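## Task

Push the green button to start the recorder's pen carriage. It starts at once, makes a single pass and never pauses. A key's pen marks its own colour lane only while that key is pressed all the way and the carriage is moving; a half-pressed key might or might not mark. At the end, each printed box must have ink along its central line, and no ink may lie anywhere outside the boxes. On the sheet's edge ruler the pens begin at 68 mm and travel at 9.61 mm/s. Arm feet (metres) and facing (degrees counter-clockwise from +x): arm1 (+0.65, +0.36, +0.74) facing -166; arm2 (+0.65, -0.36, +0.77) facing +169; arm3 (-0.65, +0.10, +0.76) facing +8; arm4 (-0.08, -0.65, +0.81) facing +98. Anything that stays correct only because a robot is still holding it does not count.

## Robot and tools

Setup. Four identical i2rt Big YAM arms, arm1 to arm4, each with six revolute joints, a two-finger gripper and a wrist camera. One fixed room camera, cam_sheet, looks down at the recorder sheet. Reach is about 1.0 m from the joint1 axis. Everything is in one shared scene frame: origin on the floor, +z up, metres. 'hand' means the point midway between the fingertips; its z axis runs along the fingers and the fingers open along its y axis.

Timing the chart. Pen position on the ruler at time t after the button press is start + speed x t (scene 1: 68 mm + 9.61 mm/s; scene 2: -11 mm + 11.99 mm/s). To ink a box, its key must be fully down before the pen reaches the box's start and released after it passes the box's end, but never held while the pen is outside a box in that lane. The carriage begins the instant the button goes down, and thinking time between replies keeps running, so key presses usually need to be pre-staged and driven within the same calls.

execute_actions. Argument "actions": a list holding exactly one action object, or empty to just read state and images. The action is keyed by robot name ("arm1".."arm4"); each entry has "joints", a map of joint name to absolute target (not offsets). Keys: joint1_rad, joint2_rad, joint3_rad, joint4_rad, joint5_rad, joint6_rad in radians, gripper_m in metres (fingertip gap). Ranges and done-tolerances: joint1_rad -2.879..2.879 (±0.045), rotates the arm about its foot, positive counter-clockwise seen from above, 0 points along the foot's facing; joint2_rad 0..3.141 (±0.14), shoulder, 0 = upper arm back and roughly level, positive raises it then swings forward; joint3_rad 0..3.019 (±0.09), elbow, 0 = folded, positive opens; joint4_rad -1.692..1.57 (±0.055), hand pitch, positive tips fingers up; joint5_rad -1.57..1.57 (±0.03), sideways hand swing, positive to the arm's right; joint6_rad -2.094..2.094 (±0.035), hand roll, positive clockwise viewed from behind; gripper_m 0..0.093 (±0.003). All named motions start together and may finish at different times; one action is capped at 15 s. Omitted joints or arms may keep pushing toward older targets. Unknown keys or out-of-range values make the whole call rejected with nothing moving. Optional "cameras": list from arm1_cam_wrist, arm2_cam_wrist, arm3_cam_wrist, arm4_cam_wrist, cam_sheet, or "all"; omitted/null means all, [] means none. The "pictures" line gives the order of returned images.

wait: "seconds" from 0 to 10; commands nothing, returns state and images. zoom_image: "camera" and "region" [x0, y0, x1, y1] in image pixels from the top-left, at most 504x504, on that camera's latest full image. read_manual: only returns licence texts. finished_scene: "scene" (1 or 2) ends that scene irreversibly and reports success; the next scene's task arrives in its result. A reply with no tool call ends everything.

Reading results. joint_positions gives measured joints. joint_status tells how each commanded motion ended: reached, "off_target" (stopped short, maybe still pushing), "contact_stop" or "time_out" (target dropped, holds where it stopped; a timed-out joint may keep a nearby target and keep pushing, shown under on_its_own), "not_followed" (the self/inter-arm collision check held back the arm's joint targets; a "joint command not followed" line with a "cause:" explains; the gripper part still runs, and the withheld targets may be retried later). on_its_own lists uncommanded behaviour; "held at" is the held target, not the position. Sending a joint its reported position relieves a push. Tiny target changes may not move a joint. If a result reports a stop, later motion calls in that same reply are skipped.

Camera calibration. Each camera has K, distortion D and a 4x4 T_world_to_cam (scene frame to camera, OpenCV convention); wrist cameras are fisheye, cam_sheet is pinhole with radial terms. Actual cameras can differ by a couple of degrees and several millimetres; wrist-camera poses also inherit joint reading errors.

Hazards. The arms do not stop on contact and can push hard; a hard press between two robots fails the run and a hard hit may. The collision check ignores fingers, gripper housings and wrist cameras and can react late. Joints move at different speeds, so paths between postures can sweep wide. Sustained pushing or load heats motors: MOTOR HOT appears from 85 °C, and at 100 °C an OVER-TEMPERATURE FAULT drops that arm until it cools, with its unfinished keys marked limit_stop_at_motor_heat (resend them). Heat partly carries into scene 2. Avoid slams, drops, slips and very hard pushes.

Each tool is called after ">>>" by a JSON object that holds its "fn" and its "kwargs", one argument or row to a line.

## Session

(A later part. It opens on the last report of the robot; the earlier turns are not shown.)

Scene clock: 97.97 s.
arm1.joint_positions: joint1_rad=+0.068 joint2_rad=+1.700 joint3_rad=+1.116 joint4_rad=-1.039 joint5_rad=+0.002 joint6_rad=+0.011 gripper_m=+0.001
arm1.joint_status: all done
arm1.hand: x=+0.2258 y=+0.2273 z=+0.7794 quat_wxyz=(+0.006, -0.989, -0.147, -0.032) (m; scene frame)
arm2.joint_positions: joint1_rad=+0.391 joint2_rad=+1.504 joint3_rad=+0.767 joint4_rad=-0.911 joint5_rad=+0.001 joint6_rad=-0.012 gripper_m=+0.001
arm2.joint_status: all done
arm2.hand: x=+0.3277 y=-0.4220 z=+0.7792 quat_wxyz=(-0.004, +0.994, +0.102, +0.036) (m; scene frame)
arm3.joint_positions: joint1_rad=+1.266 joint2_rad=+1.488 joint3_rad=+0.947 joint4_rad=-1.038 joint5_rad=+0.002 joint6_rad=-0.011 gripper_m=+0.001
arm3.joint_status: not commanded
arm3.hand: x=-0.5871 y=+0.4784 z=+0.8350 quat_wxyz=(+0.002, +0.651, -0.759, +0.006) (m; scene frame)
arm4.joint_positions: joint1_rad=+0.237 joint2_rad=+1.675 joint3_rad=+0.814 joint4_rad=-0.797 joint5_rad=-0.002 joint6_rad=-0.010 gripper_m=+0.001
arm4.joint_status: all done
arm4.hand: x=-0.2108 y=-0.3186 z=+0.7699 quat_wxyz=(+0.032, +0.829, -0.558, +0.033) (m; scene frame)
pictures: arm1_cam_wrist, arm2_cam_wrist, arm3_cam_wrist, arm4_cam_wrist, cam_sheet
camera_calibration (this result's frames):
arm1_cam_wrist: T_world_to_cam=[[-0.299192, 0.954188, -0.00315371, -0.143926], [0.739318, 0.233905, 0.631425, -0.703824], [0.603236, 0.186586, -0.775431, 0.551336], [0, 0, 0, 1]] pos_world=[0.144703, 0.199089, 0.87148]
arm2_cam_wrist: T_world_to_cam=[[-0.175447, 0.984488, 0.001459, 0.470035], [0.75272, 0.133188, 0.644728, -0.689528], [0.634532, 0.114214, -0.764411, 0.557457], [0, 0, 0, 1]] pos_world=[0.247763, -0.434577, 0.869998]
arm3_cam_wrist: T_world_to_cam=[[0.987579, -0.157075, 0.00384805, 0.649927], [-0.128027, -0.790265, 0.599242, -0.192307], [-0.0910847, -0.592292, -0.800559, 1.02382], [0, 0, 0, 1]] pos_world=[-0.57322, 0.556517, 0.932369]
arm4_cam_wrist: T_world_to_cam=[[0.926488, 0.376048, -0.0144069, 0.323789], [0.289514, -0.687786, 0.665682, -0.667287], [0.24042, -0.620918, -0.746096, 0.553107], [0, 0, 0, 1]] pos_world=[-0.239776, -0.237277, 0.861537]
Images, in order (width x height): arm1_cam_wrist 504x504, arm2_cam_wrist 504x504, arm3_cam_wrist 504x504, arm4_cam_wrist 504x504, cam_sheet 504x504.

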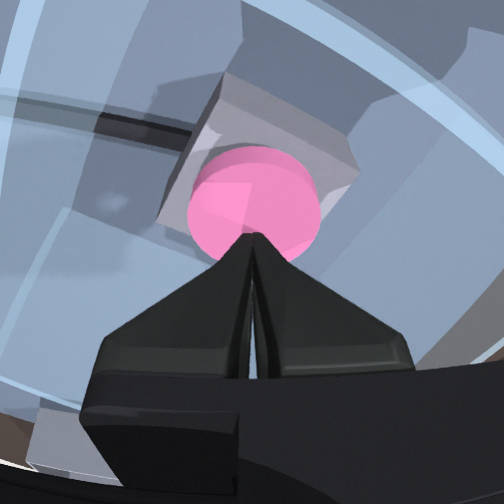

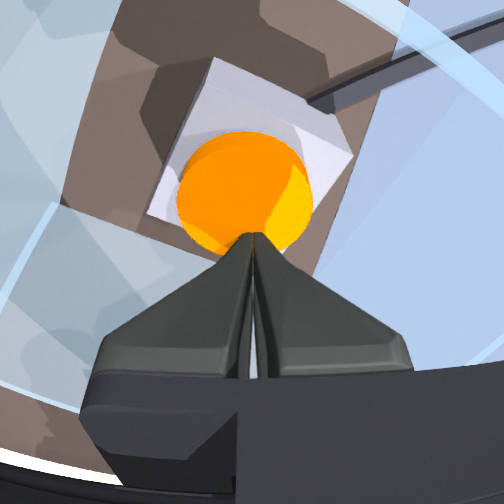

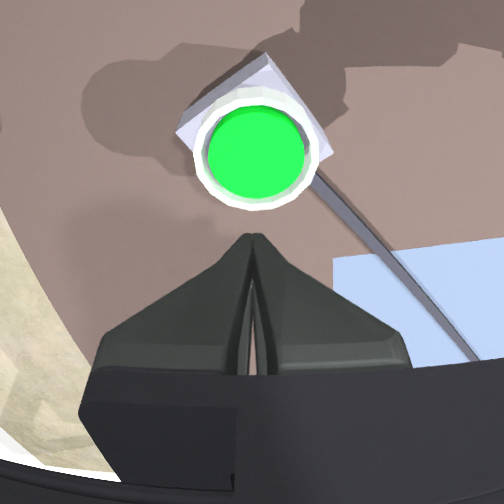

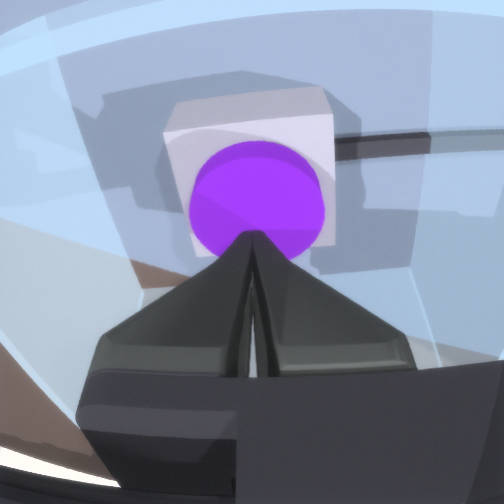

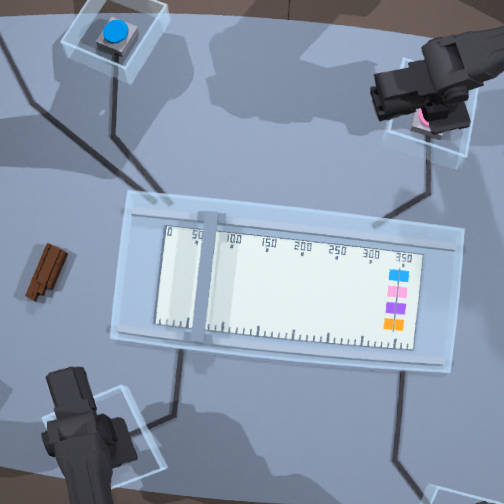

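>>> {"fn": "execute_actions", "kwargs": {
  "actions": [
    {"arm1":{"joints":{"joint2_rad":1.86,"joint3_rad":1.07}},"arm2":{"joints":{"joint2_rad":1.66,"joint3_rad":0.72}},"arm4":{"joints":{"joint2_rad":1.80,"joint3_rad":0.77}}}
  ]
}}

Scene clock: 104.53 s.
arm1.joint_positions: joint1_rad=+0.068 joint2_rad=+1.710 joint3_rad=+1.122 joint4_rad=-1.052 joint5_rad=+0.002 joint6_rad=+0.011 gripper_m=+0.001
arm1.joint_status: joint2_rad time_out (moved +0.010 of +0.160); the others done
arm1.on_its_own: joint2_rad reads +1.710 and still pushes toward +1.860 since a time_out
arm1.hand: x=+0.2271 y=+0.2277 z=+0.7773 quat_wxyz=(+0.007, -0.988, -0.147, -0.040) (m; scene frame)
arm2.joint_positions: joint1_rad=+0.391 joint2_rad=+1.520 joint3_rad=+0.779 joint4_rad=-0.931 joint5_rad=+0.001 joint6_rad=-0.012 gripper_m=+0.001
arm2.joint_status: joint2_rad time_out (moved +0.016 of +0.156); the others done
arm2.on_its_own: joint2_rad reads +1.520 and still pushes toward +1.660 since a time_out
arm2.hand: x=+0.3285 y=-0.4219 z=+0.7780 quat_wxyz=(-0.005, +0.994, +0.102, +0.049) (m; scene frame)
arm3.joint_positions: joint1_rad=+1.266 joint2_rad=+1.488 joint3_rad=+0.947 joint4_rad=-1.038 joint5_rad=+0.002 joint6_rad=-0.011 gripper_m=+0.001
arm3.joint_status: not commanded
arm3.hand: x=-0.5871 y=+0.4784 z=+0.8350 quat_wxyz=(+0.002, +0.651, -0.759, +0.006) (m; scene frame)
arm4.joint_positions: joint1_rad=+0.237 joint2_rad=+1.681 joint3_rad=+0.816 joint4_rad=-0.804 joint5_rad=-0.002 joint6_rad=-0.010 gripper_m=+0.001
arm4.joint_status: all done
arm4.hand: x=-0.2102 y=-0.3201 z=+0.7684 quat_wxyz=(+0.035, +0.828, -0.558, +0.037) (m; scene frame)
pictures: arm1_cam_wrist, arm2_cam_wrist, arm3_cam_wrist, arm4_cam_wrist, cam_sheet
camera_calibration (this result's frames):
arm1_cam_wrist: T_world_to_cam=[[-0.29916, 0.954198, -0.00312787, -0.143962], [0.729102, 0.2307, 0.644351, -0.710509], [0.61556, 0.190484, -0.764723, 0.536851], [0, 0, 0, 1]] pos_world=[0.144501, 0.199021, 0.86791]
arm2_cam_wrist: T_world_to_cam=[[-0.175481, 0.984481, 0.00183822, 0.469737], [0.737047, 0.130138, 0.663194, -0.699849], [0.652663, 0.117733, -0.748445, 0.539055], [0, 0, 0, 1]] pos_world=[0.246431, -0.434834, 0.866725]
arm3_cam_wrist: T_world_to_cam=[[0.987579, -0.157075, 0.00384805, 0.649927], [-0.128027, -0.790265, 0.599242, -0.192307], [-0.0910847, -0.592292, -0.800559, 1.02382], [0, 0, 0, 1]] pos_world=[-0.57322, 0.556517, 0.932369]
arm4_cam_wrist: T_world_to_cam=[[0.92649, 0.37604, -0.0145248, 0.323893], [0.286904, -0.680847, 0.673894, -0.672083], [0.243522, -0.628523, -0.738686, 0.543499], [0, 0, 0, 1]] pos_world=[-0.239614, -0.237781, 0.859092]
Images, in order (width x height): arm1_cam_wrist 504x504, arm2_cam_wrist 504x504, arm3_cam_wrist 504x504, arm4_cam_wrist 504x504, cam_sheet 504x504.

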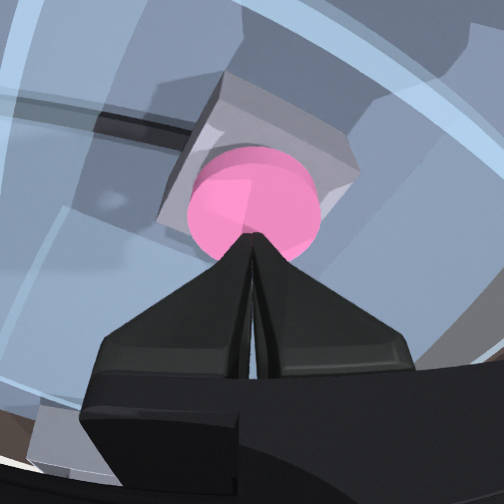

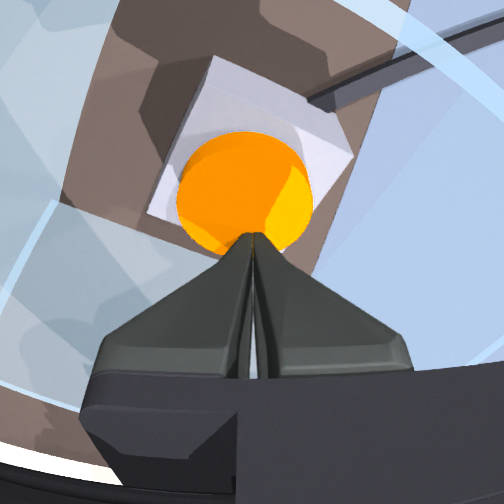

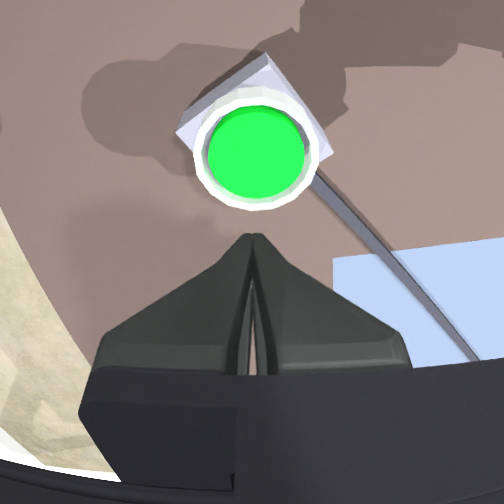

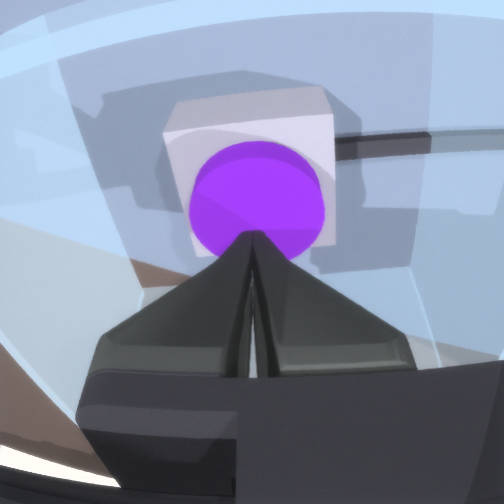

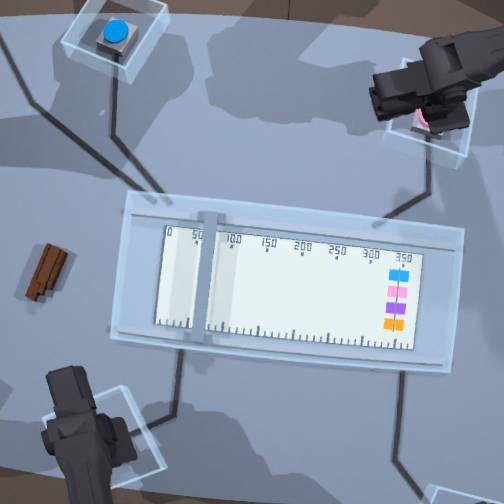

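>>> {"fn": "zoom_image", "kwargs": {
  "camera": "arm1_cam_wrist",
  "region": [140, 60, 380, 300]
}}

>>> {"fn": "execute_actions", "kwargs": {
  "actions": [
    {"arm1":{"joints":{"joint2_rad":1.64,"joint3_rad":1.125}},"arm2":{"joints":{"joint2_rad":1.43,"joint3_rad":0.76}},"arm4":{"joints":{"joint2_rad":1.59,"joint3_rad":0.81}}}
  ]
}}

>>> {"fn": "zoom_image", "kwargs": {
  "camera": "arm1_cam_wrist",
  "region": [140, 60, 380, 300]
}}

Region (140, 60, 380, 300) of arm1_cam_wrist's 504x504 image, scaled by 2.100, with more detail than that image has.

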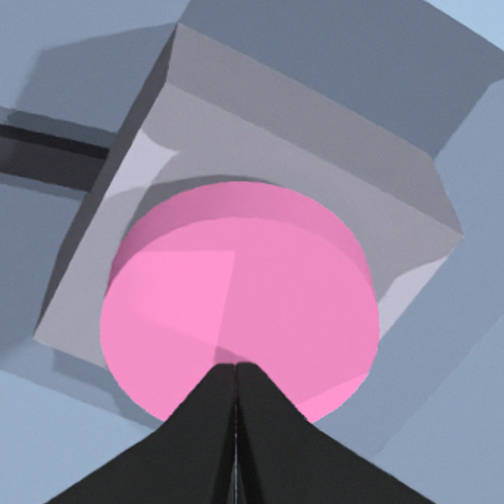

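Scene clock: 116.40 s.
arm1.joint_positions: joint1_rad=+0.068 joint2_rad=+1.649 joint3_rad=+1.127 joint4_rad=-1.051 joint5_rad=+0.002 joint6_rad=+0.011 gripper_m=+0.001
arm1.joint_status: all done
arm1.hand: x=+0.2201 y=+0.2255 z=+0.8046 quat_wxyz=(+0.002, -0.989, -0.147, -0.007) (m; scene frame)
arm2.joint_positions: joint1_rad=+0.391 joint2_rad=+1.428 joint3_rad=+0.759 joint4_rad=-0.899 joint5_rad=+0.001 joint6_rad=-0.012 gripper_m=+0.001
arm2.joint_status: all done
arm2.hand: x=+0.3205 y=-0.4234 z=+0.8004 quat_wxyz=(+0.000, +0.995, +0.102, -0.003) (m; scene frame)
arm3.joint_positions: joint1_rad=+1.266 joint2_rad=+1.488 joint3_rad=+0.947 joint4_rad=-1.038 joint5_rad=+0.002 joint6_rad=-0.011 gripper_m=+0.001
arm3.joint_status: not commanded
arm3.hand: x=-0.5871 y=+0.4784 z=+0.8350 quat_wxyz=(+0.002, +0.651, -0.759, +0.006) (m; scene frame)
arm4.joint_positions: joint1_rad=+0.237 joint2_rad=+1.591 joint3_rad=+0.808 joint4_rad=-0.798 joint5_rad=-0.002 joint6_rad=-0.010 gripper_m=+0.001
arm4.joint_status: all done
arm4.hand: x=-0.2137 y=-0.3102 z=+0.7965 quat_wxyz=(+0.011, +0.829, -0.559, +0.002) (m; scene frame)
pictures: arm1_cam_wrist, arm2_cam_wrist, arm3_cam_wrist, arm4_cam_wrist, cam_sheet
camera_calibration (this result's frames):
arm1_cam_wrist: T_world_to_cam=[[-0.299287, 0.954158, -0.00322675, -0.143781], [0.768275, 0.242985, 0.592209, -0.691903], [0.565845, 0.174762, -0.805778, 0.609932], [0, 0, 0, 1]] pos_world=[0.143413, 0.198719, 0.900757]
arm2_cam_wrist: T_world_to_cam=[[-0.175402, 0.984497, 0.000216825, 0.471107], [0.80074, 0.142535, 0.581807, -0.658677], [0.572757, 0.102224, -0.813327, 0.632238], [0, 0, 0, 1]] pos_world=[0.247943, -0.434549, 0.897337]
arm3_cam_wrist: T_world_to_cam=[[0.987579, -0.157075, 0.00384805, 0.649927], [-0.128027, -0.790265, 0.599242, -0.192307], [-0.0910847, -0.592292, -0.800559, 1.02382], [0, 0, 0, 1]] pos_world=[-0.57322, 0.556517, 0.932369]
arm4_cam_wrist: T_world_to_cam=[[0.926491, 0.376072, -0.0136042, 0.323081], [0.30631, -0.732638, 0.607796, -0.642529], [0.218608, -0.567285, -0.793976, 0.628995], [0, 0, 0, 1]] pos_world=[-0.240022, -0.235423, 0.894329]
Images, in order (width x height): arm1_cam_wrist 504x504, arm2_cam_wrist 504x504, arm3_cam_wrist 504x504, arm4_cam_wrist 504x504, cam_sheet 504x504.

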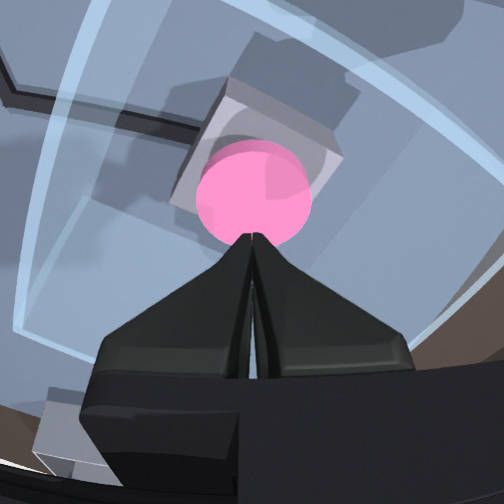

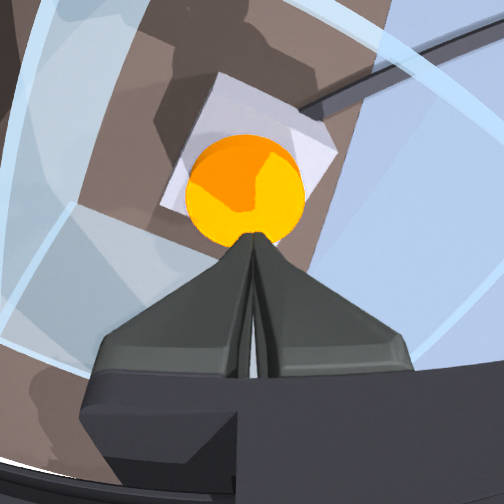

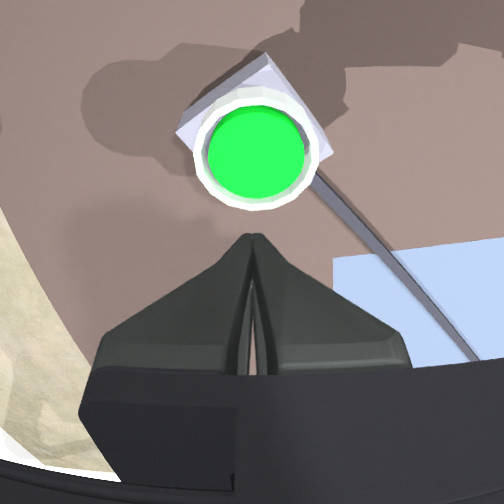

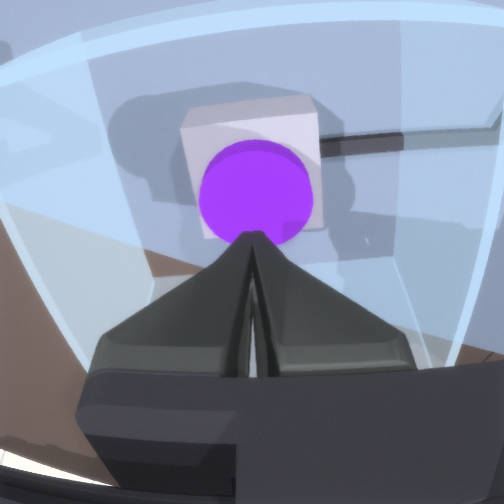

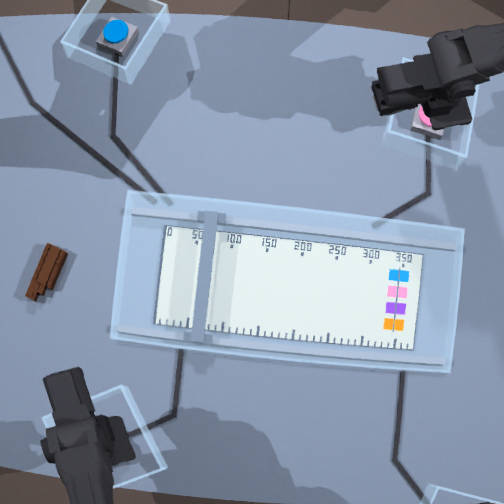

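Region (140, 60, 380, 300) of arm1_cam_wrist's 504x504 image, scaled by 2.100, with more detail than that image has.

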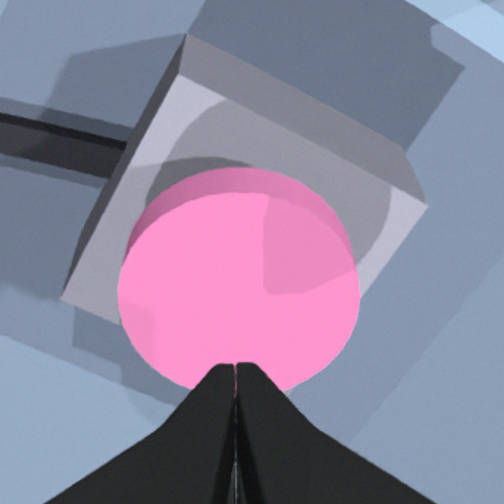

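>>> {"fn": "zoom_image", "kwargs": {
  "camera": "cam_sheet",
  "region": [0, 220, 110, 320]
}}

>>> {"fn": "zoom_image", "kwargs": {
  "camera": "cam_sheet",
  "region": [40, 0, 200, 100]
}}

>>> {"fn": "zoom_image", "kwargs": {
  "camera": "arm4_cam_wrist",
  "region": [0, 0, 504, 420]
}}

Region (0, 220, 110, 320) of cam_sheet's 504x504 image, scaled by 4.582, with more detail than that image has; it fills the top 458 rows of this view, and the rest is white.

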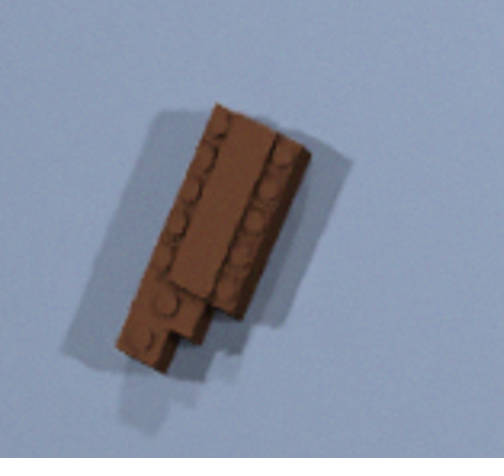

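Region (40, 0, 200, 100) of cam_sheet's 504x504 image, scaled by 3.150, with more detail than that image has; it fills the top 315 rows of this view, and the rest is white.

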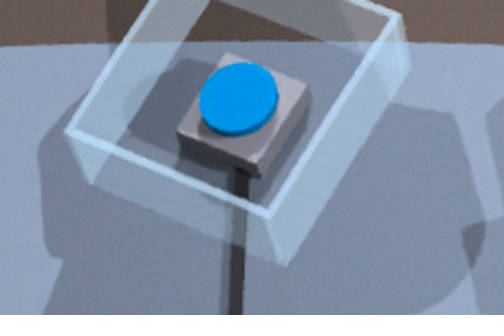

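Region (0, 0, 504, 420) of arm4_cam_wrist's 504x504 image, scaled by 1.000.

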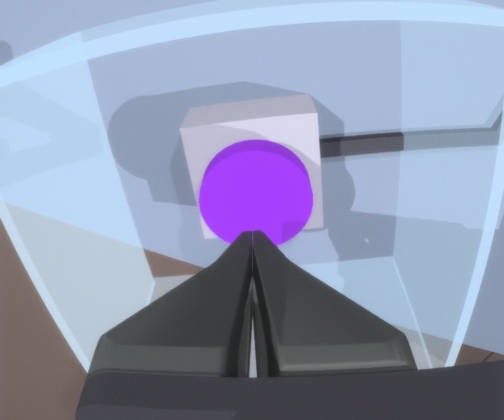

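>>> {"fn": "execute_actions", "kwargs": {
  "actions": [
    {"arm3":{"joints":{"joint2_rad":1.54,"joint3_rad":0.925,"joint4_rad":-0.942}}}
  ],
  "cameras": ["arm3_cam_wrist"]
}}

Scene clock: 153.67 s.
arm1.joint_positions: joint1_rad=+0.068 joint2_rad=+1.649 joint3_rad=+1.127 joint4_rad=-1.051 joint5_rad=+0.002 joint6_rad=+0.011 gripper_m=+0.001
arm1.joint_status: not commanded
arm1.hand: x=+0.2201 y=+0.2255 z=+0.8046 quat_wxyz=(+0.002, -0.989, -0.147, -0.007) (m; scene frame)
arm2.joint_positions: joint1_rad=+0.391 joint2_rad=+1.428 joint3_rad=+0.759 joint4_rad=-0.899 joint5_rad=+0.001 joint6_rad=-0.012 gripper_m=+0.001
arm2.joint_status: not commanded
arm2.hand: x=+0.3205 y=-0.4234 z=+0.8004 quat_wxyz=(+0.000, +0.995, +0.102, -0.003) (m; scene frame)
arm3.joint_positions: joint1_rad=+1.266 joint2_rad=+1.531 joint3_rad=+0.931 joint4_rad=-0.954 joint5_rad=+0.002 joint6_rad=-0.011 gripper_m=+0.001
arm3.joint_status: all done
arm3.hand: x=-0.5853 y=+0.4887 z=+0.8143 quat_wxyz=(-0.008, +0.651, -0.759, -0.003) (m; scene frame)
arm4.joint_positions: joint1_rad=+0.237 joint2_rad=+1.591 joint3_rad=+0.808 joint4_rad=-0.798 joint5_rad=-0.002 joint6_rad=-0.010 gripper_m=+0.001
arm4.joint_status: not commanded
arm4.hand: x=-0.2137 y=-0.3102 z=+0.7965 quat_wxyz=(+0.011, +0.829, -0.559, +0.002) (m; scene frame)
pictures: arm3_cam_wrist
camera_calibration (this result's frames):
arm3_cam_wrist: T_world_to_cam=[[0.987581, -0.157061, 0.00399761, 0.649725], [-0.130387, -0.805131, 0.578587, -0.148776], [-0.0876547, -0.571923, -0.815611, 1.01777], [0, 0, 0, 1]] pos_world=[-0.571842, 0.564346, 0.913583]
Images, in order (width x height): arm3_cam_wrist 504x504.

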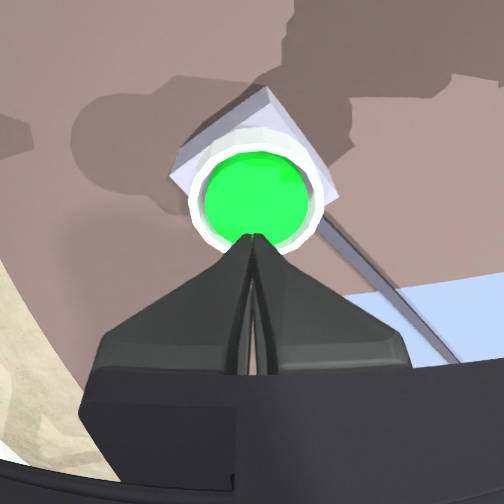

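>>> {"fn": "execute_actions", "kwargs": {
  "actions": [
    {"arm3":{"joints":{"joint2_rad":1.358,"joint3_rad":1.07,"joint4_rad":-1.283}}}
  ],
  "cameras": []
}}

>>> {"fn": "execute_actions", "kwargs": {
  "actions": [
    {"arm3":{"joints":{"joint1_rad":0.389,"joint2_rad":1.555,"joint3_rad":1.28,"joint4_rad":-1.296}}}
  ],
  "cameras": ["arm3_cam_wrist","cam_sheet"]
}}

Scene clock: 158.67 s.
arm1.joint_positions: joint1_rad=+0.068 joint2_rad=+1.649 joint3_rad=+1.127 joint4_rad=-1.051 joint5_rad=+0.002 joint6_rad=+0.011 gripper_m=+0.001
arm1.joint_status: not commanded
arm1.hand: x=+0.2201 y=+0.2255 z=+0.8046 quat_wxyz=(+0.002, -0.989, -0.147, -0.007) (m; scene frame)
arm2.joint_positions: joint1_rad=+0.391 joint2_rad=+1.428 joint3_rad=+0.759 joint4_rad=-0.899 joint5_rad=+0.001 joint6_rad=-0.012 gripper_m=+0.001
arm2.joint_status: not commanded
arm2.hand: x=+0.3205 y=-0.4234 z=+0.8004 quat_wxyz=(+0.000, +0.995, +0.102, -0.003) (m; scene frame)
arm3.joint_positions: joint1_rad=+1.266 joint2_rad=+1.345 joint3_rad=+1.047 joint4_rad=-1.272 joint5_rad=+0.002 joint6_rad=-0.011 gripper_m=+0.001
arm3.joint_status: all done
arm3.hand: x=-0.5899 y=+0.4638 z=+0.9210 quat_wxyz=(-0.002, +0.651, -0.759, +0.003) (m; scene frame)
arm4.joint_positions: joint1_rad=+0.237 joint2_rad=+1.591 joint3_rad=+0.808 joint4_rad=-0.798 joint5_rad=-0.002 joint6_rad=-0.010 gripper_m=+0.001
arm4.joint_status: not commanded
arm4.hand: x=-0.2137 y=-0.3102 z=+0.7965 quat_wxyz=(+0.011, +0.829, -0.559, +0.002) (m; scene frame)
pictures: none
No camera images: the call's "cameras" was empty. Leave "cameras" out to get every camera's image.

Scene clock: 160.10 s.
arm1.joint_positions: joint1_rad=+0.068 joint2_rad=+1.649 joint3_rad=+1.127 joint4_rad=-1.051 joint5_rad=+0.002 joint6_rad=+0.011 gripper_m=+0.001
arm1.joint_status: not commanded
arm1.hand: x=+0.2201 y=+0.2255 z=+0.8046 quat_wxyz=(+0.002, -0.989, -0.147, -0.007) (m; scene frame)
arm2.joint_positions: joint1_rad=+0.391 joint2_rad=+1.428 joint3_rad=+0.759 joint4_rad=-0.899 joint5_rad=+0.001 joint6_rad=-0.012 gripper_m=+0.001
arm2.joint_status: not commanded
arm2.hand: x=+0.3205 y=-0.4234 z=+0.8004 quat_wxyz=(+0.000, +0.995, +0.102, -0.003) (m; scene frame)
arm3.joint_positions: joint1_rad=+0.390 joint2_rad=+1.558 joint3_rad=+1.241 joint4_rad=-1.292 joint5_rad=+0.001 joint6_rad=-0.009 gripper_m=+0.001
arm3.joint_status: all done
arm3.hand: x=-0.2723 y=+0.3219 z=+0.9108 quat_wxyz=(+0.017, +0.267, -0.964, +0.007) (m; scene frame)
arm4.joint_positions: joint1_rad=+0.237 joint2_rad=+1.591 joint3_rad=+0.808 joint4_rad=-0.798 joint5_rad=-0.002 joint6_rad=-0.010 gripper_m=+0.001
arm4.joint_status: not commanded
arm4.hand: x=-0.2137 y=-0.3102 z=+0.7965 quat_wxyz=(+0.011, +0.829, -0.559, +0.002) (m; scene frame)
pictures: arm3_cam_wrist, cam_sheet
camera_calibration (this result's frames):
arm3_cam_wrist: T_world_to_cam=[[0.510045, -0.860144, 0.00258274, 0.411642], [-0.675717, -0.398823, 0.619957, -0.615072], [-0.532222, -0.317951, -0.784632, 0.797577], [0, 0, 0, 1]] pos_world=[-0.201083, 0.362357, 1.00606]
Images, in order (width x height): arm3_cam_wrist 504x504, cam_sheet 504x504.

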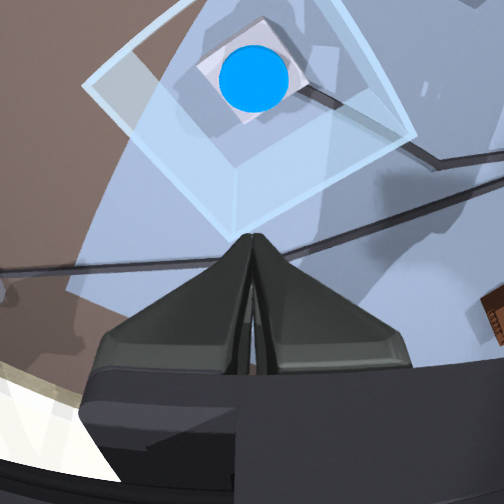

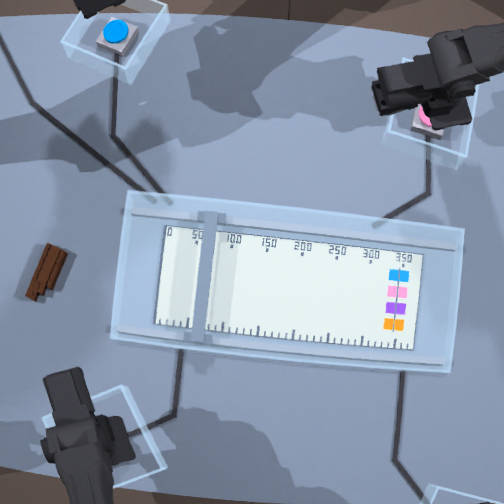

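>>> {"fn": "execute_actions", "kwargs": {
  "actions": [
    {"arm3":{"joints":{"joint2_rad":1.607,"joint3_rad":1.235,"joint4_rad":-1.193}}}
  ],
  "cameras": []
}}

>>> {"fn": "execute_actions", "kwargs": {
  "actions": [
    {"arm3":{"joints":{"joint2_rad":1.70,"joint3_rad":1.125,"joint4_rad":-0.987}}}
  ],
  "cameras": ["arm3_cam_wrist"]
}}

Scene clock: 169.27 s.
arm1.joint_positions: joint1_rad=+0.068 joint2_rad=+1.649 joint3_rad=+1.127 joint4_rad=-1.051 joint5_rad=+0.002 joint6_rad=+0.011 gripper_m=+0.001
arm1.joint_status: not commanded
arm1.hand: x=+0.2201 y=+0.2255 z=+0.8046 quat_wxyz=(+0.002, -0.989, -0.147, -0.007) (m; scene frame)
arm2.joint_positions: joint1_rad=+0.391 joint2_rad=+1.428 joint3_rad=+0.759 joint4_rad=-0.899 joint5_rad=+0.001 joint6_rad=-0.012 gripper_m=+0.001
arm2.joint_status: not commanded
arm2.hand: x=+0.3205 y=-0.4234 z=+0.8004 quat_wxyz=(+0.000, +0.995, +0.102, -0.003) (m; scene frame)
arm3.joint_positions: joint1_rad=+0.390 joint2_rad=+1.595 joint3_rad=+1.241 joint4_rad=-1.205 joint5_rad=+0.001 joint6_rad=-0.009 gripper_m=+0.001
arm3.joint_status: all done
arm3.hand: x=-0.2536 y=+0.3329 z=+0.8949 quat_wxyz=(-0.007, +0.267, -0.964, +0.001) (m; scene frame)
arm4.joint_positions: joint1_rad=+0.237 joint2_rad=+1.591 joint3_rad=+0.808 joint4_rad=-0.798 joint5_rad=-0.002 joint6_rad=-0.010 gripper_m=+0.001
arm4.joint_status: not commanded
arm4.hand: x=-0.2137 y=-0.3102 z=+0.7965 quat_wxyz=(+0.011, +0.829, -0.559, +0.002) (m; scene frame)
pictures: none
No camera images: the call's "cameras" was empty. Leave "cameras" out to get every camera's image.

Scene clock: 170.23 s.
arm1.joint_positions: joint1_rad=+0.068 joint2_rad=+1.649 joint3_rad=+1.127 joint4_rad=-1.051 joint5_rad=+0.002 joint6_rad=+0.011 gripper_m=+0.001
arm1.joint_status: not commanded
arm1.hand: x=+0.2201 y=+0.2255 z=+0.8046 quat_wxyz=(+0.002, -0.989, -0.147, -0.007) (m; scene frame)
arm2.joint_positions: joint1_rad=+0.391 joint2_rad=+1.428 joint3_rad=+0.759 joint4_rad=-0.899 joint5_rad=+0.001 joint6_rad=-0.012 gripper_m=+0.001
arm2.joint_status: not commanded
arm2.hand: x=+0.3205 y=-0.4234 z=+0.8004 quat_wxyz=(+0.000, +0.995, +0.102, -0.003) (m; scene frame)
arm3.joint_positions: joint1_rad=+0.390 joint2_rad=+1.708 joint3_rad=+1.118 joint4_rad=-0.999 joint5_rad=+0.001 joint6_rad=-0.009 gripper_m=+0.001
arm3.joint_status: all done
arm3.hand: x=-0.2585 y=+0.3296 z=+0.8037 quat_wxyz=(+0.007, +0.267, -0.964, +0.004) (m; scene frame)
arm4.joint_positions: joint1_rad=+0.237 joint2_rad=+1.591 joint3_rad=+0.808 joint4_rad=-0.798 joint5_rad=-0.002 joint6_rad=-0.010 gripper_m=+0.001
arm4.joint_status: not commanded
arm4.hand: x=-0.2137 y=-0.3102 z=+0.7965 quat_wxyz=(+0.011, +0.829, -0.559, +0.002) (m; scene frame)
pictures: arm3_cam_wrist
camera_calibration (this result's frames):
arm3_cam_wrist: T_world_to_cam=[[0.51007, -0.860129, 0.00266323, 0.411361], [-0.686549, -0.405266, 0.603663, -0.523857], [-0.518149, -0.309739, -0.797235, 0.734311], [0, 0, 0, 1]] pos_world=[-0.188994, 0.368967, 0.900556]
Images, in order (width x height): arm3_cam_wrist 504x504.

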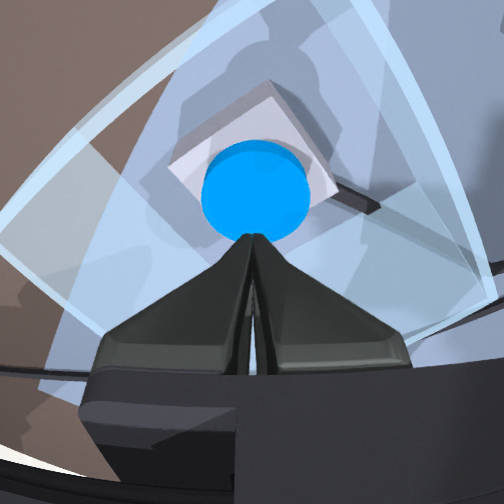

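>>> {"fn": "execute_actions", "kwargs": {
  "actions": [
    {"arm3":{"joints":{"joint2_rad":1.88,"joint3_rad":1.09}}}
  ],
  "cameras": ["arm3_cam_wrist"]
}}

>>> {"fn": "zoom_image", "kwargs": {
  "camera": "arm3_cam_wrist",
  "region": [140, 60, 380, 300]
}}

>>> {"fn": "execute_actions", "kwargs": {
  "actions": [
    {"arm3":{"joints":{"joint2_rad":1.69,"joint3_rad":1.125}}}
  ],
  "cameras": []
}}

Scene clock: 174.80 s.
arm1.joint_positions: joint1_rad=+0.068 joint2_rad=+1.649 joint3_rad=+1.127 joint4_rad=-1.051 joint5_rad=+0.002 joint6_rad=+0.011 gripper_m=+0.001
arm1.joint_status: not commanded
arm1.hand: x=+0.2201 y=+0.2255 z=+0.8046 quat_wxyz=(+0.002, -0.989, -0.147, -0.007) (m; scene frame)
arm2.joint_positions: joint1_rad=+0.391 joint2_rad=+1.428 joint3_rad=+0.759 joint4_rad=-0.899 joint5_rad=+0.001 joint6_rad=-0.012 gripper_m=+0.001
arm2.joint_status: not commanded
arm2.hand: x=+0.3205 y=-0.4234 z=+0.8004 quat_wxyz=(+0.000, +0.995, +0.102, -0.003) (m; scene frame)
arm3.joint_positions: joint1_rad=+0.390 joint2_rad=+1.789 joint3_rad=+1.122 joint4_rad=-0.999 joint5_rad=+0.001 joint6_rad=-0.009 gripper_m=+0.001
arm3.joint_status: all done
arm3.hand: x=-0.2645 y=+0.3259 z=+0.7704 quat_wxyz=(+0.044, +0.266, -0.963, +0.014) (m; scene frame)
arm4.joint_positions: joint1_rad=+0.237 joint2_rad=+1.591 joint3_rad=+0.808 joint4_rad=-0.798 joint5_rad=-0.002 joint6_rad=-0.010 gripper_m=+0.001
arm4.joint_status: not commanded
arm4.hand: x=-0.2137 y=-0.3102 z=+0.7965 quat_wxyz=(+0.011, +0.829, -0.559, +0.002) (m; scene frame)
pictures: arm3_cam_wrist
camera_calibration (this result's frames):
arm3_cam_wrist: T_world_to_cam=[[0.509969, -0.860189, 0.00236688, 0.411563], [-0.644786, -0.380442, 0.662959, -0.55209], [-0.56937, -0.339615, -0.748652, 0.662367], [0, 0, 0, 1]] pos_world=[-0.188733, 0.368934, 0.860921]
Images, in order (width x height): arm3_cam_wrist 504x504.

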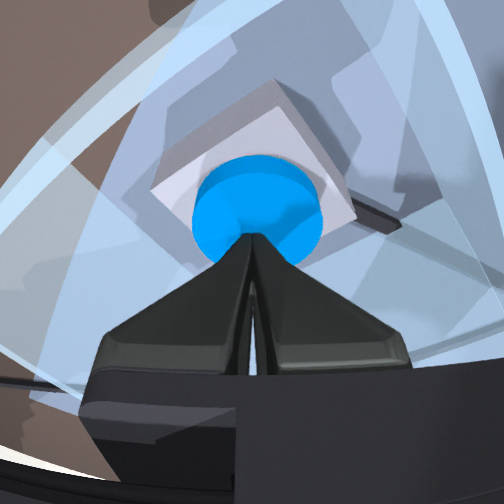

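Region (140, 60, 380, 300) of arm3_cam_wrist's 504x504 image, scaled by 2.100, with more detail than that image has.

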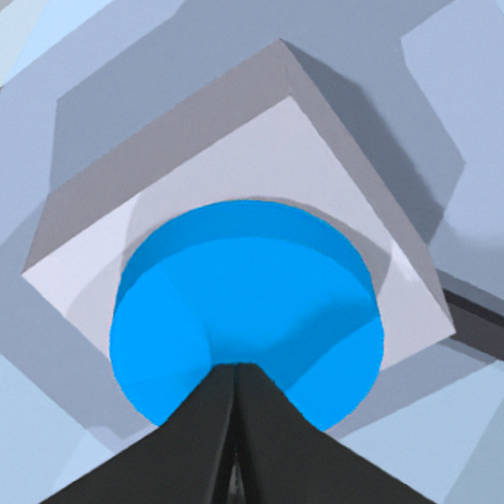

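Scene clock: 175.87 s.
arm1.joint_positions: joint1_rad=+0.068 joint2_rad=+1.649 joint3_rad=+1.127 joint4_rad=-1.051 joint5_rad=+0.002 joint6_rad=+0.011 gripper_m=+0.001
arm1.joint_status: not commanded
arm1.hand: x=+0.2201 y=+0.2255 z=+0.8046 quat_wxyz=(+0.002, -0.989, -0.147, -0.007) (m; scene frame)
arm2.joint_positions: joint1_rad=+0.391 joint2_rad=+1.428 joint3_rad=+0.759 joint4_rad=-0.899 joint5_rad=+0.001 joint6_rad=-0.012 gripper_m=+0.001
arm2.joint_status: not commanded
arm2.hand: x=+0.3205 y=-0.4234 z=+0.8004 quat_wxyz=(+0.000, +0.995, +0.102, -0.003) (m; scene frame)
arm3.joint_positions: joint1_rad=+0.390 joint2_rad=+1.680 joint3_rad=+1.123 joint4_rad=-0.997 joint5_rad=+0.001 joint6_rad=-0.009 gripper_m=+0.001
arm3.joint_status: all done
arm3.hand: x=-0.2543 y=+0.3321 z=+0.8175 quat_wxyz=(-0.010, +0.267, -0.964, +0.000) (m; scene frame)
arm4.joint_positions: joint1_rad=+0.237 joint2_rad=+1.591 joint3_rad=+0.808 joint4_rad=-0.798 joint5_rad=-0.002 joint6_rad=-0.010 gripper_m=+0.001
arm4.joint_status: not commanded
arm4.hand: x=-0.2137 y=-0.3102 z=+0.7965 quat_wxyz=(+0.011, +0.829, -0.559, +0.002) (m; scene frame)
pictures: none
No camera images: the call's "cameras" was empty. Leave "cameras" out to get every camera's image.

>>> {"fn": "execute_actions", "kwargs": {
  "actions": [
    {"arm3":{"joints":{"joint2_rad":1.92,"joint3_rad":1.09}}}
  ],
  "cameras": []
}}

>>> {"fn": "wait", "kwargs": {
  "seconds": 1
}}

>>> {"fn": "zoom_image", "kwargs": {
  "camera": "arm3_cam_wrist",
  "region": [140, 60, 380, 300]
}}

>>> {"fn": "execute_actions", "kwargs": {
  "actions": [
    {"arm3":{"joints":{"joint2_rad":1.77,"joint3_rad":1.125}}}
  ],
  "cameras": ["arm3_cam_wrist"]
}}

>>> {"fn": "zoom_image", "kwargs": {
  "camera": "arm3_cam_wrist",
  "region": [140, 60, 380, 300]
}}

Scene clock: 181.33 s.
arm1.joint_positions: joint1_rad=+0.068 joint2_rad=+1.649 joint3_rad=+1.127 joint4_rad=-1.051 joint5_rad=+0.002 joint6_rad=+0.011 gripper_m=+0.001
arm1.joint_status: not commanded
arm1.hand: x=+0.2201 y=+0.2255 z=+0.8046 quat_wxyz=(+0.002, -0.989, -0.147, -0.007) (m; scene frame)
arm2.joint_positions: joint1_rad=+0.391 joint2_rad=+1.428 joint3_rad=+0.759 joint4_rad=-0.899 joint5_rad=+0.001 joint6_rad=-0.012 gripper_m=+0.001
arm2.joint_status: not commanded
arm2.hand: x=+0.3205 y=-0.4234 z=+0.8004 quat_wxyz=(+0.000, +0.995, +0.102, -0.003) (m; scene frame)
arm3.joint_positions: joint1_rad=+0.390 joint2_rad=+1.796 joint3_rad=+1.132 joint4_rad=-1.001 joint5_rad=+0.001 joint6_rad=-0.009 gripper_m=+0.001
arm3.joint_status: all done
arm3.hand: x=-0.2616 y=+0.3276 z=+0.7700 quat_wxyz=(+0.044, +0.266, -0.963, +0.014) (m; scene frame)
arm4.joint_positions: joint1_rad=+0.237 joint2_rad=+1.591 joint3_rad=+0.808 joint4_rad=-0.798 joint5_rad=-0.002 joint6_rad=-0.010 gripper_m=+0.001
arm4.joint_status: not commanded
arm4.hand: x=-0.2137 y=-0.3102 z=+0.7965 quat_wxyz=(+0.011, +0.829, -0.559, +0.002) (m; scene frame)
pictures: none
No camera images: the call's "cameras" was empty. Leave "cameras" out to get every camera's image.

Scene clock: 182.33 s.
arm1.joint_positions: joint1_rad=+0.068 joint2_rad=+1.649 joint3_rad=+1.127 joint4_rad=-1.051 joint5_rad=+0.002 joint6_rad=+0.011 gripper_m=+0.001
arm1.joint_status: not commanded
arm1.hand: x=+0.2201 y=+0.2255 z=+0.8046 quat_wxyz=(+0.002, -0.989, -0.147, -0.007) (m; scene frame)
arm2.joint_positions: joint1_rad=+0.391 joint2_rad=+1.428 joint3_rad=+0.759 joint4_rad=-0.899 joint5_rad=+0.001 joint6_rad=-0.012 gripper_m=+0.001
arm2.joint_status: not commanded
arm2.hand: x=+0.3205 y=-0.4234 z=+0.8004 quat_wxyz=(+0.000, +0.995, +0.102, -0.003) (m; scene frame)
arm3.joint_positions: joint1_rad=+0.390 joint2_rad=+1.796 joint3_rad=+1.132 joint4_rad=-1.001 joint5_rad=+0.001 joint6_rad=-0.009 gripper_m=+0.001
arm3.joint_status: all done
arm3.hand: x=-0.2616 y=+0.3276 z=+0.7700 quat_wxyz=(+0.044, +0.266, -0.963, +0.014) (m; scene frame)
arm4.joint_positions: joint1_rad=+0.237 joint2_rad=+1.591 joint3_rad=+0.808 joint4_rad=-0.798 joint5_rad=-0.002 joint6_rad=-0.010 gripper_m=+0.001
arm4.joint_status: not commanded
arm4.hand: x=-0.2137 y=-0.3102 z=+0.7965 quat_wxyz=(+0.011, +0.829, -0.559, +0.002) (m; scene frame)
wait: 1.00 s; at rest by 0.27 s
pictures: arm1_cam_wrist, arm2_cam_wrist, arm3_cam_wrist, arm4_cam_wrist, cam_sheet
camera_calibration (this result's frames):
arm1_cam_wrist: T_world_to_cam=[[-0.299287, 0.954158, -0.00322675, -0.143781], [0.768275, 0.242985, 0.592209, -0.691903], [0.565845, 0.174762, -0.805778, 0.609932], [0, 0, 0, 1]] pos_world=[0.143413, 0.198719, 0.900757]
arm2_cam_wrist: T_world_to_cam=[[-0.175402, 0.984497, 0.000216825, 0.471107], [0.80074, 0.142535, 0.581807, -0.658677], [0.572757, 0.102224, -0.813327, 0.632238], [0, 0, 0, 1]] pos_world=[0.247943, -0.434549, 0.897337]
arm3_cam_wrist: T_world_to_cam=[[0.50997, -0.860189, 0.00236833, 0.411549], [-0.645004, -0.380571, 0.662673, -0.549084], [-0.569123, -0.339471, -0.748905, 0.664453], [0, 0, 0, 1]] pos_world=[-0.185883, 0.370607, 0.8605]
arm4_cam_wrist: T_world_to_cam=[[0.926491, 0.376072, -0.0136042, 0.323081], [0.30631, -0.732638, 0.607796, -0.642529], [0.218608, -0.567285, -0.793976, 0.628995], [0, 0, 0, 1]] pos_world=[-0.240022, -0.235423, 0.894329]
Images, in order (width x height): arm1_cam_wrist 504x504, arm2_cam_wrist 504x504, arm3_cam_wrist 504x504, arm4_cam_wrist 504x504, cam_sheet 504x504.

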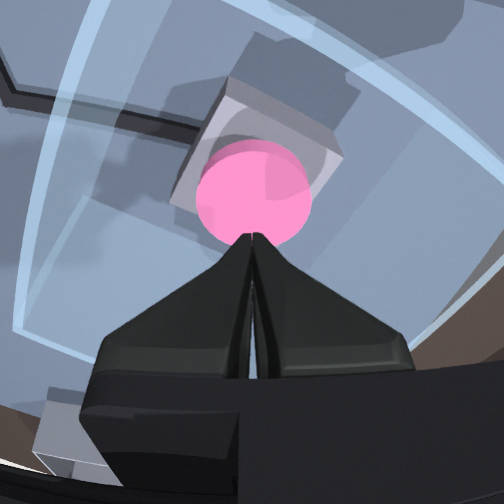

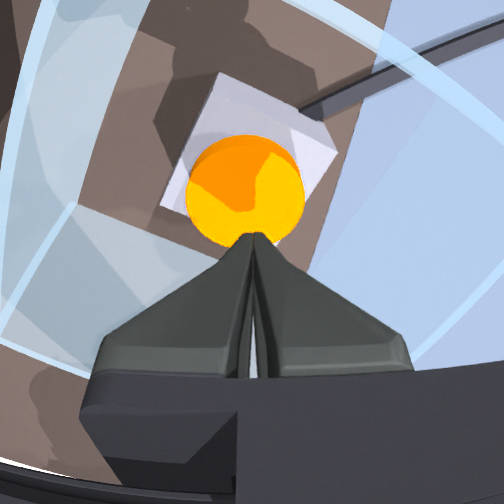

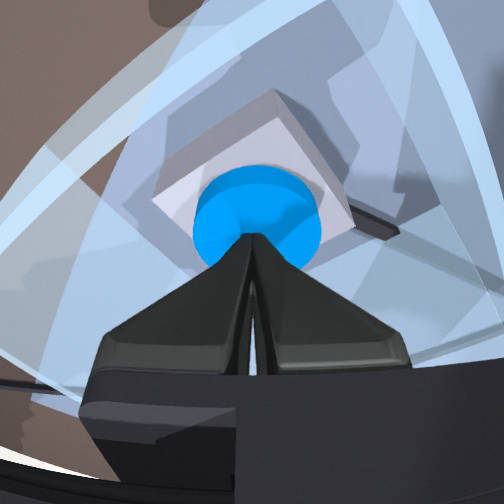

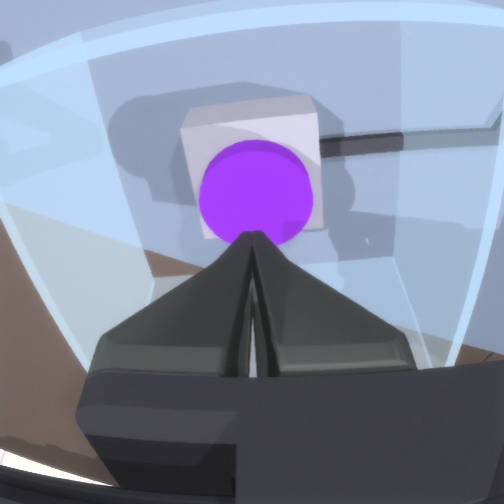

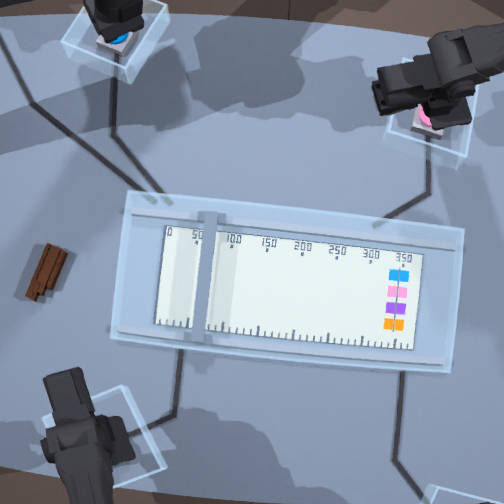

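Region (140, 60, 380, 300) of arm3_cam_wrist's 504x504 image, scaled by 2.100, with more detail than that image has.

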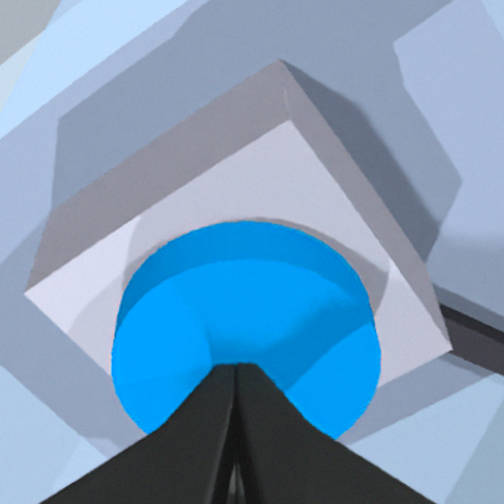

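Scene clock: 183.13 s.
arm1.joint_positions: joint1_rad=+0.068 joint2_rad=+1.649 joint3_rad=+1.127 joint4_rad=-1.051 joint5_rad=+0.002 joint6_rad=+0.011 gripper_m=+0.001
arm1.joint_status: not commanded
arm1.hand: x=+0.2201 y=+0.2255 z=+0.8046 quat_wxyz=(+0.002, -0.989, -0.147, -0.007) (m; scene frame)
arm2.joint_positions: joint1_rad=+0.391 joint2_rad=+1.428 joint3_rad=+0.759 joint4_rad=-0.899 joint5_rad=+0.001 joint6_rad=-0.012 gripper_m=+0.001
arm2.joint_status: not commanded
arm2.hand: x=+0.3205 y=-0.4234 z=+0.8004 quat_wxyz=(+0.000, +0.995, +0.102, -0.003) (m; scene frame)
arm3.joint_positions: joint1_rad=+0.390 joint2_rad=+1.774 joint3_rad=+1.133 joint4_rad=-0.998 joint5_rad=+0.001 joint6_rad=-0.009 gripper_m=+0.001
arm3.joint_status: all done
arm3.hand: x=-0.2581 y=+0.3297 z=+0.7801 quat_wxyz=(+0.031, +0.267, -0.963, +0.011) (m; scene frame)
arm4.joint_positions: joint1_rad=+0.237 joint2_rad=+1.591 joint3_rad=+0.808 joint4_rad=-0.798 joint5_rad=-0.002 joint6_rad=-0.010 gripper_m=+0.001
arm4.joint_status: not commanded
arm4.hand: x=-0.2137 y=-0.3102 z=+0.7965 quat_wxyz=(+0.011, +0.829, -0.559, +0.002) (m; scene frame)
pictures: arm3_cam_wrist
camera_calibration (this result's frames):
arm3_cam_wrist: T_world_to_cam=[[0.510007, -0.860167, 0.00247052, 0.411473], [-0.659986, -0.389471, 0.642441, -0.537848], [-0.551644, -0.32928, -0.766331, 0.689452], [0, 0, 0, 1]] pos_world=[-0.184494, 0.371481, 0.872867]
Images, in order (width x height): arm3_cam_wrist 504x504.

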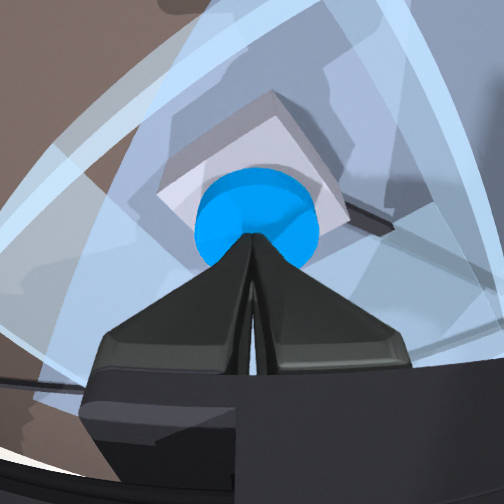

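Region (140, 60, 380, 300) of arm3_cam_wrist's 504x504 image, scaled by 2.100, with more detail than that image has.

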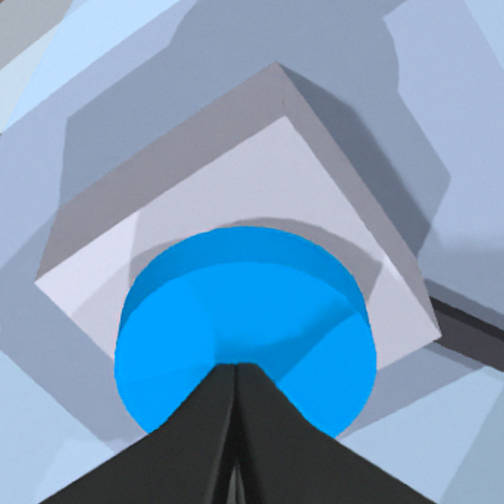

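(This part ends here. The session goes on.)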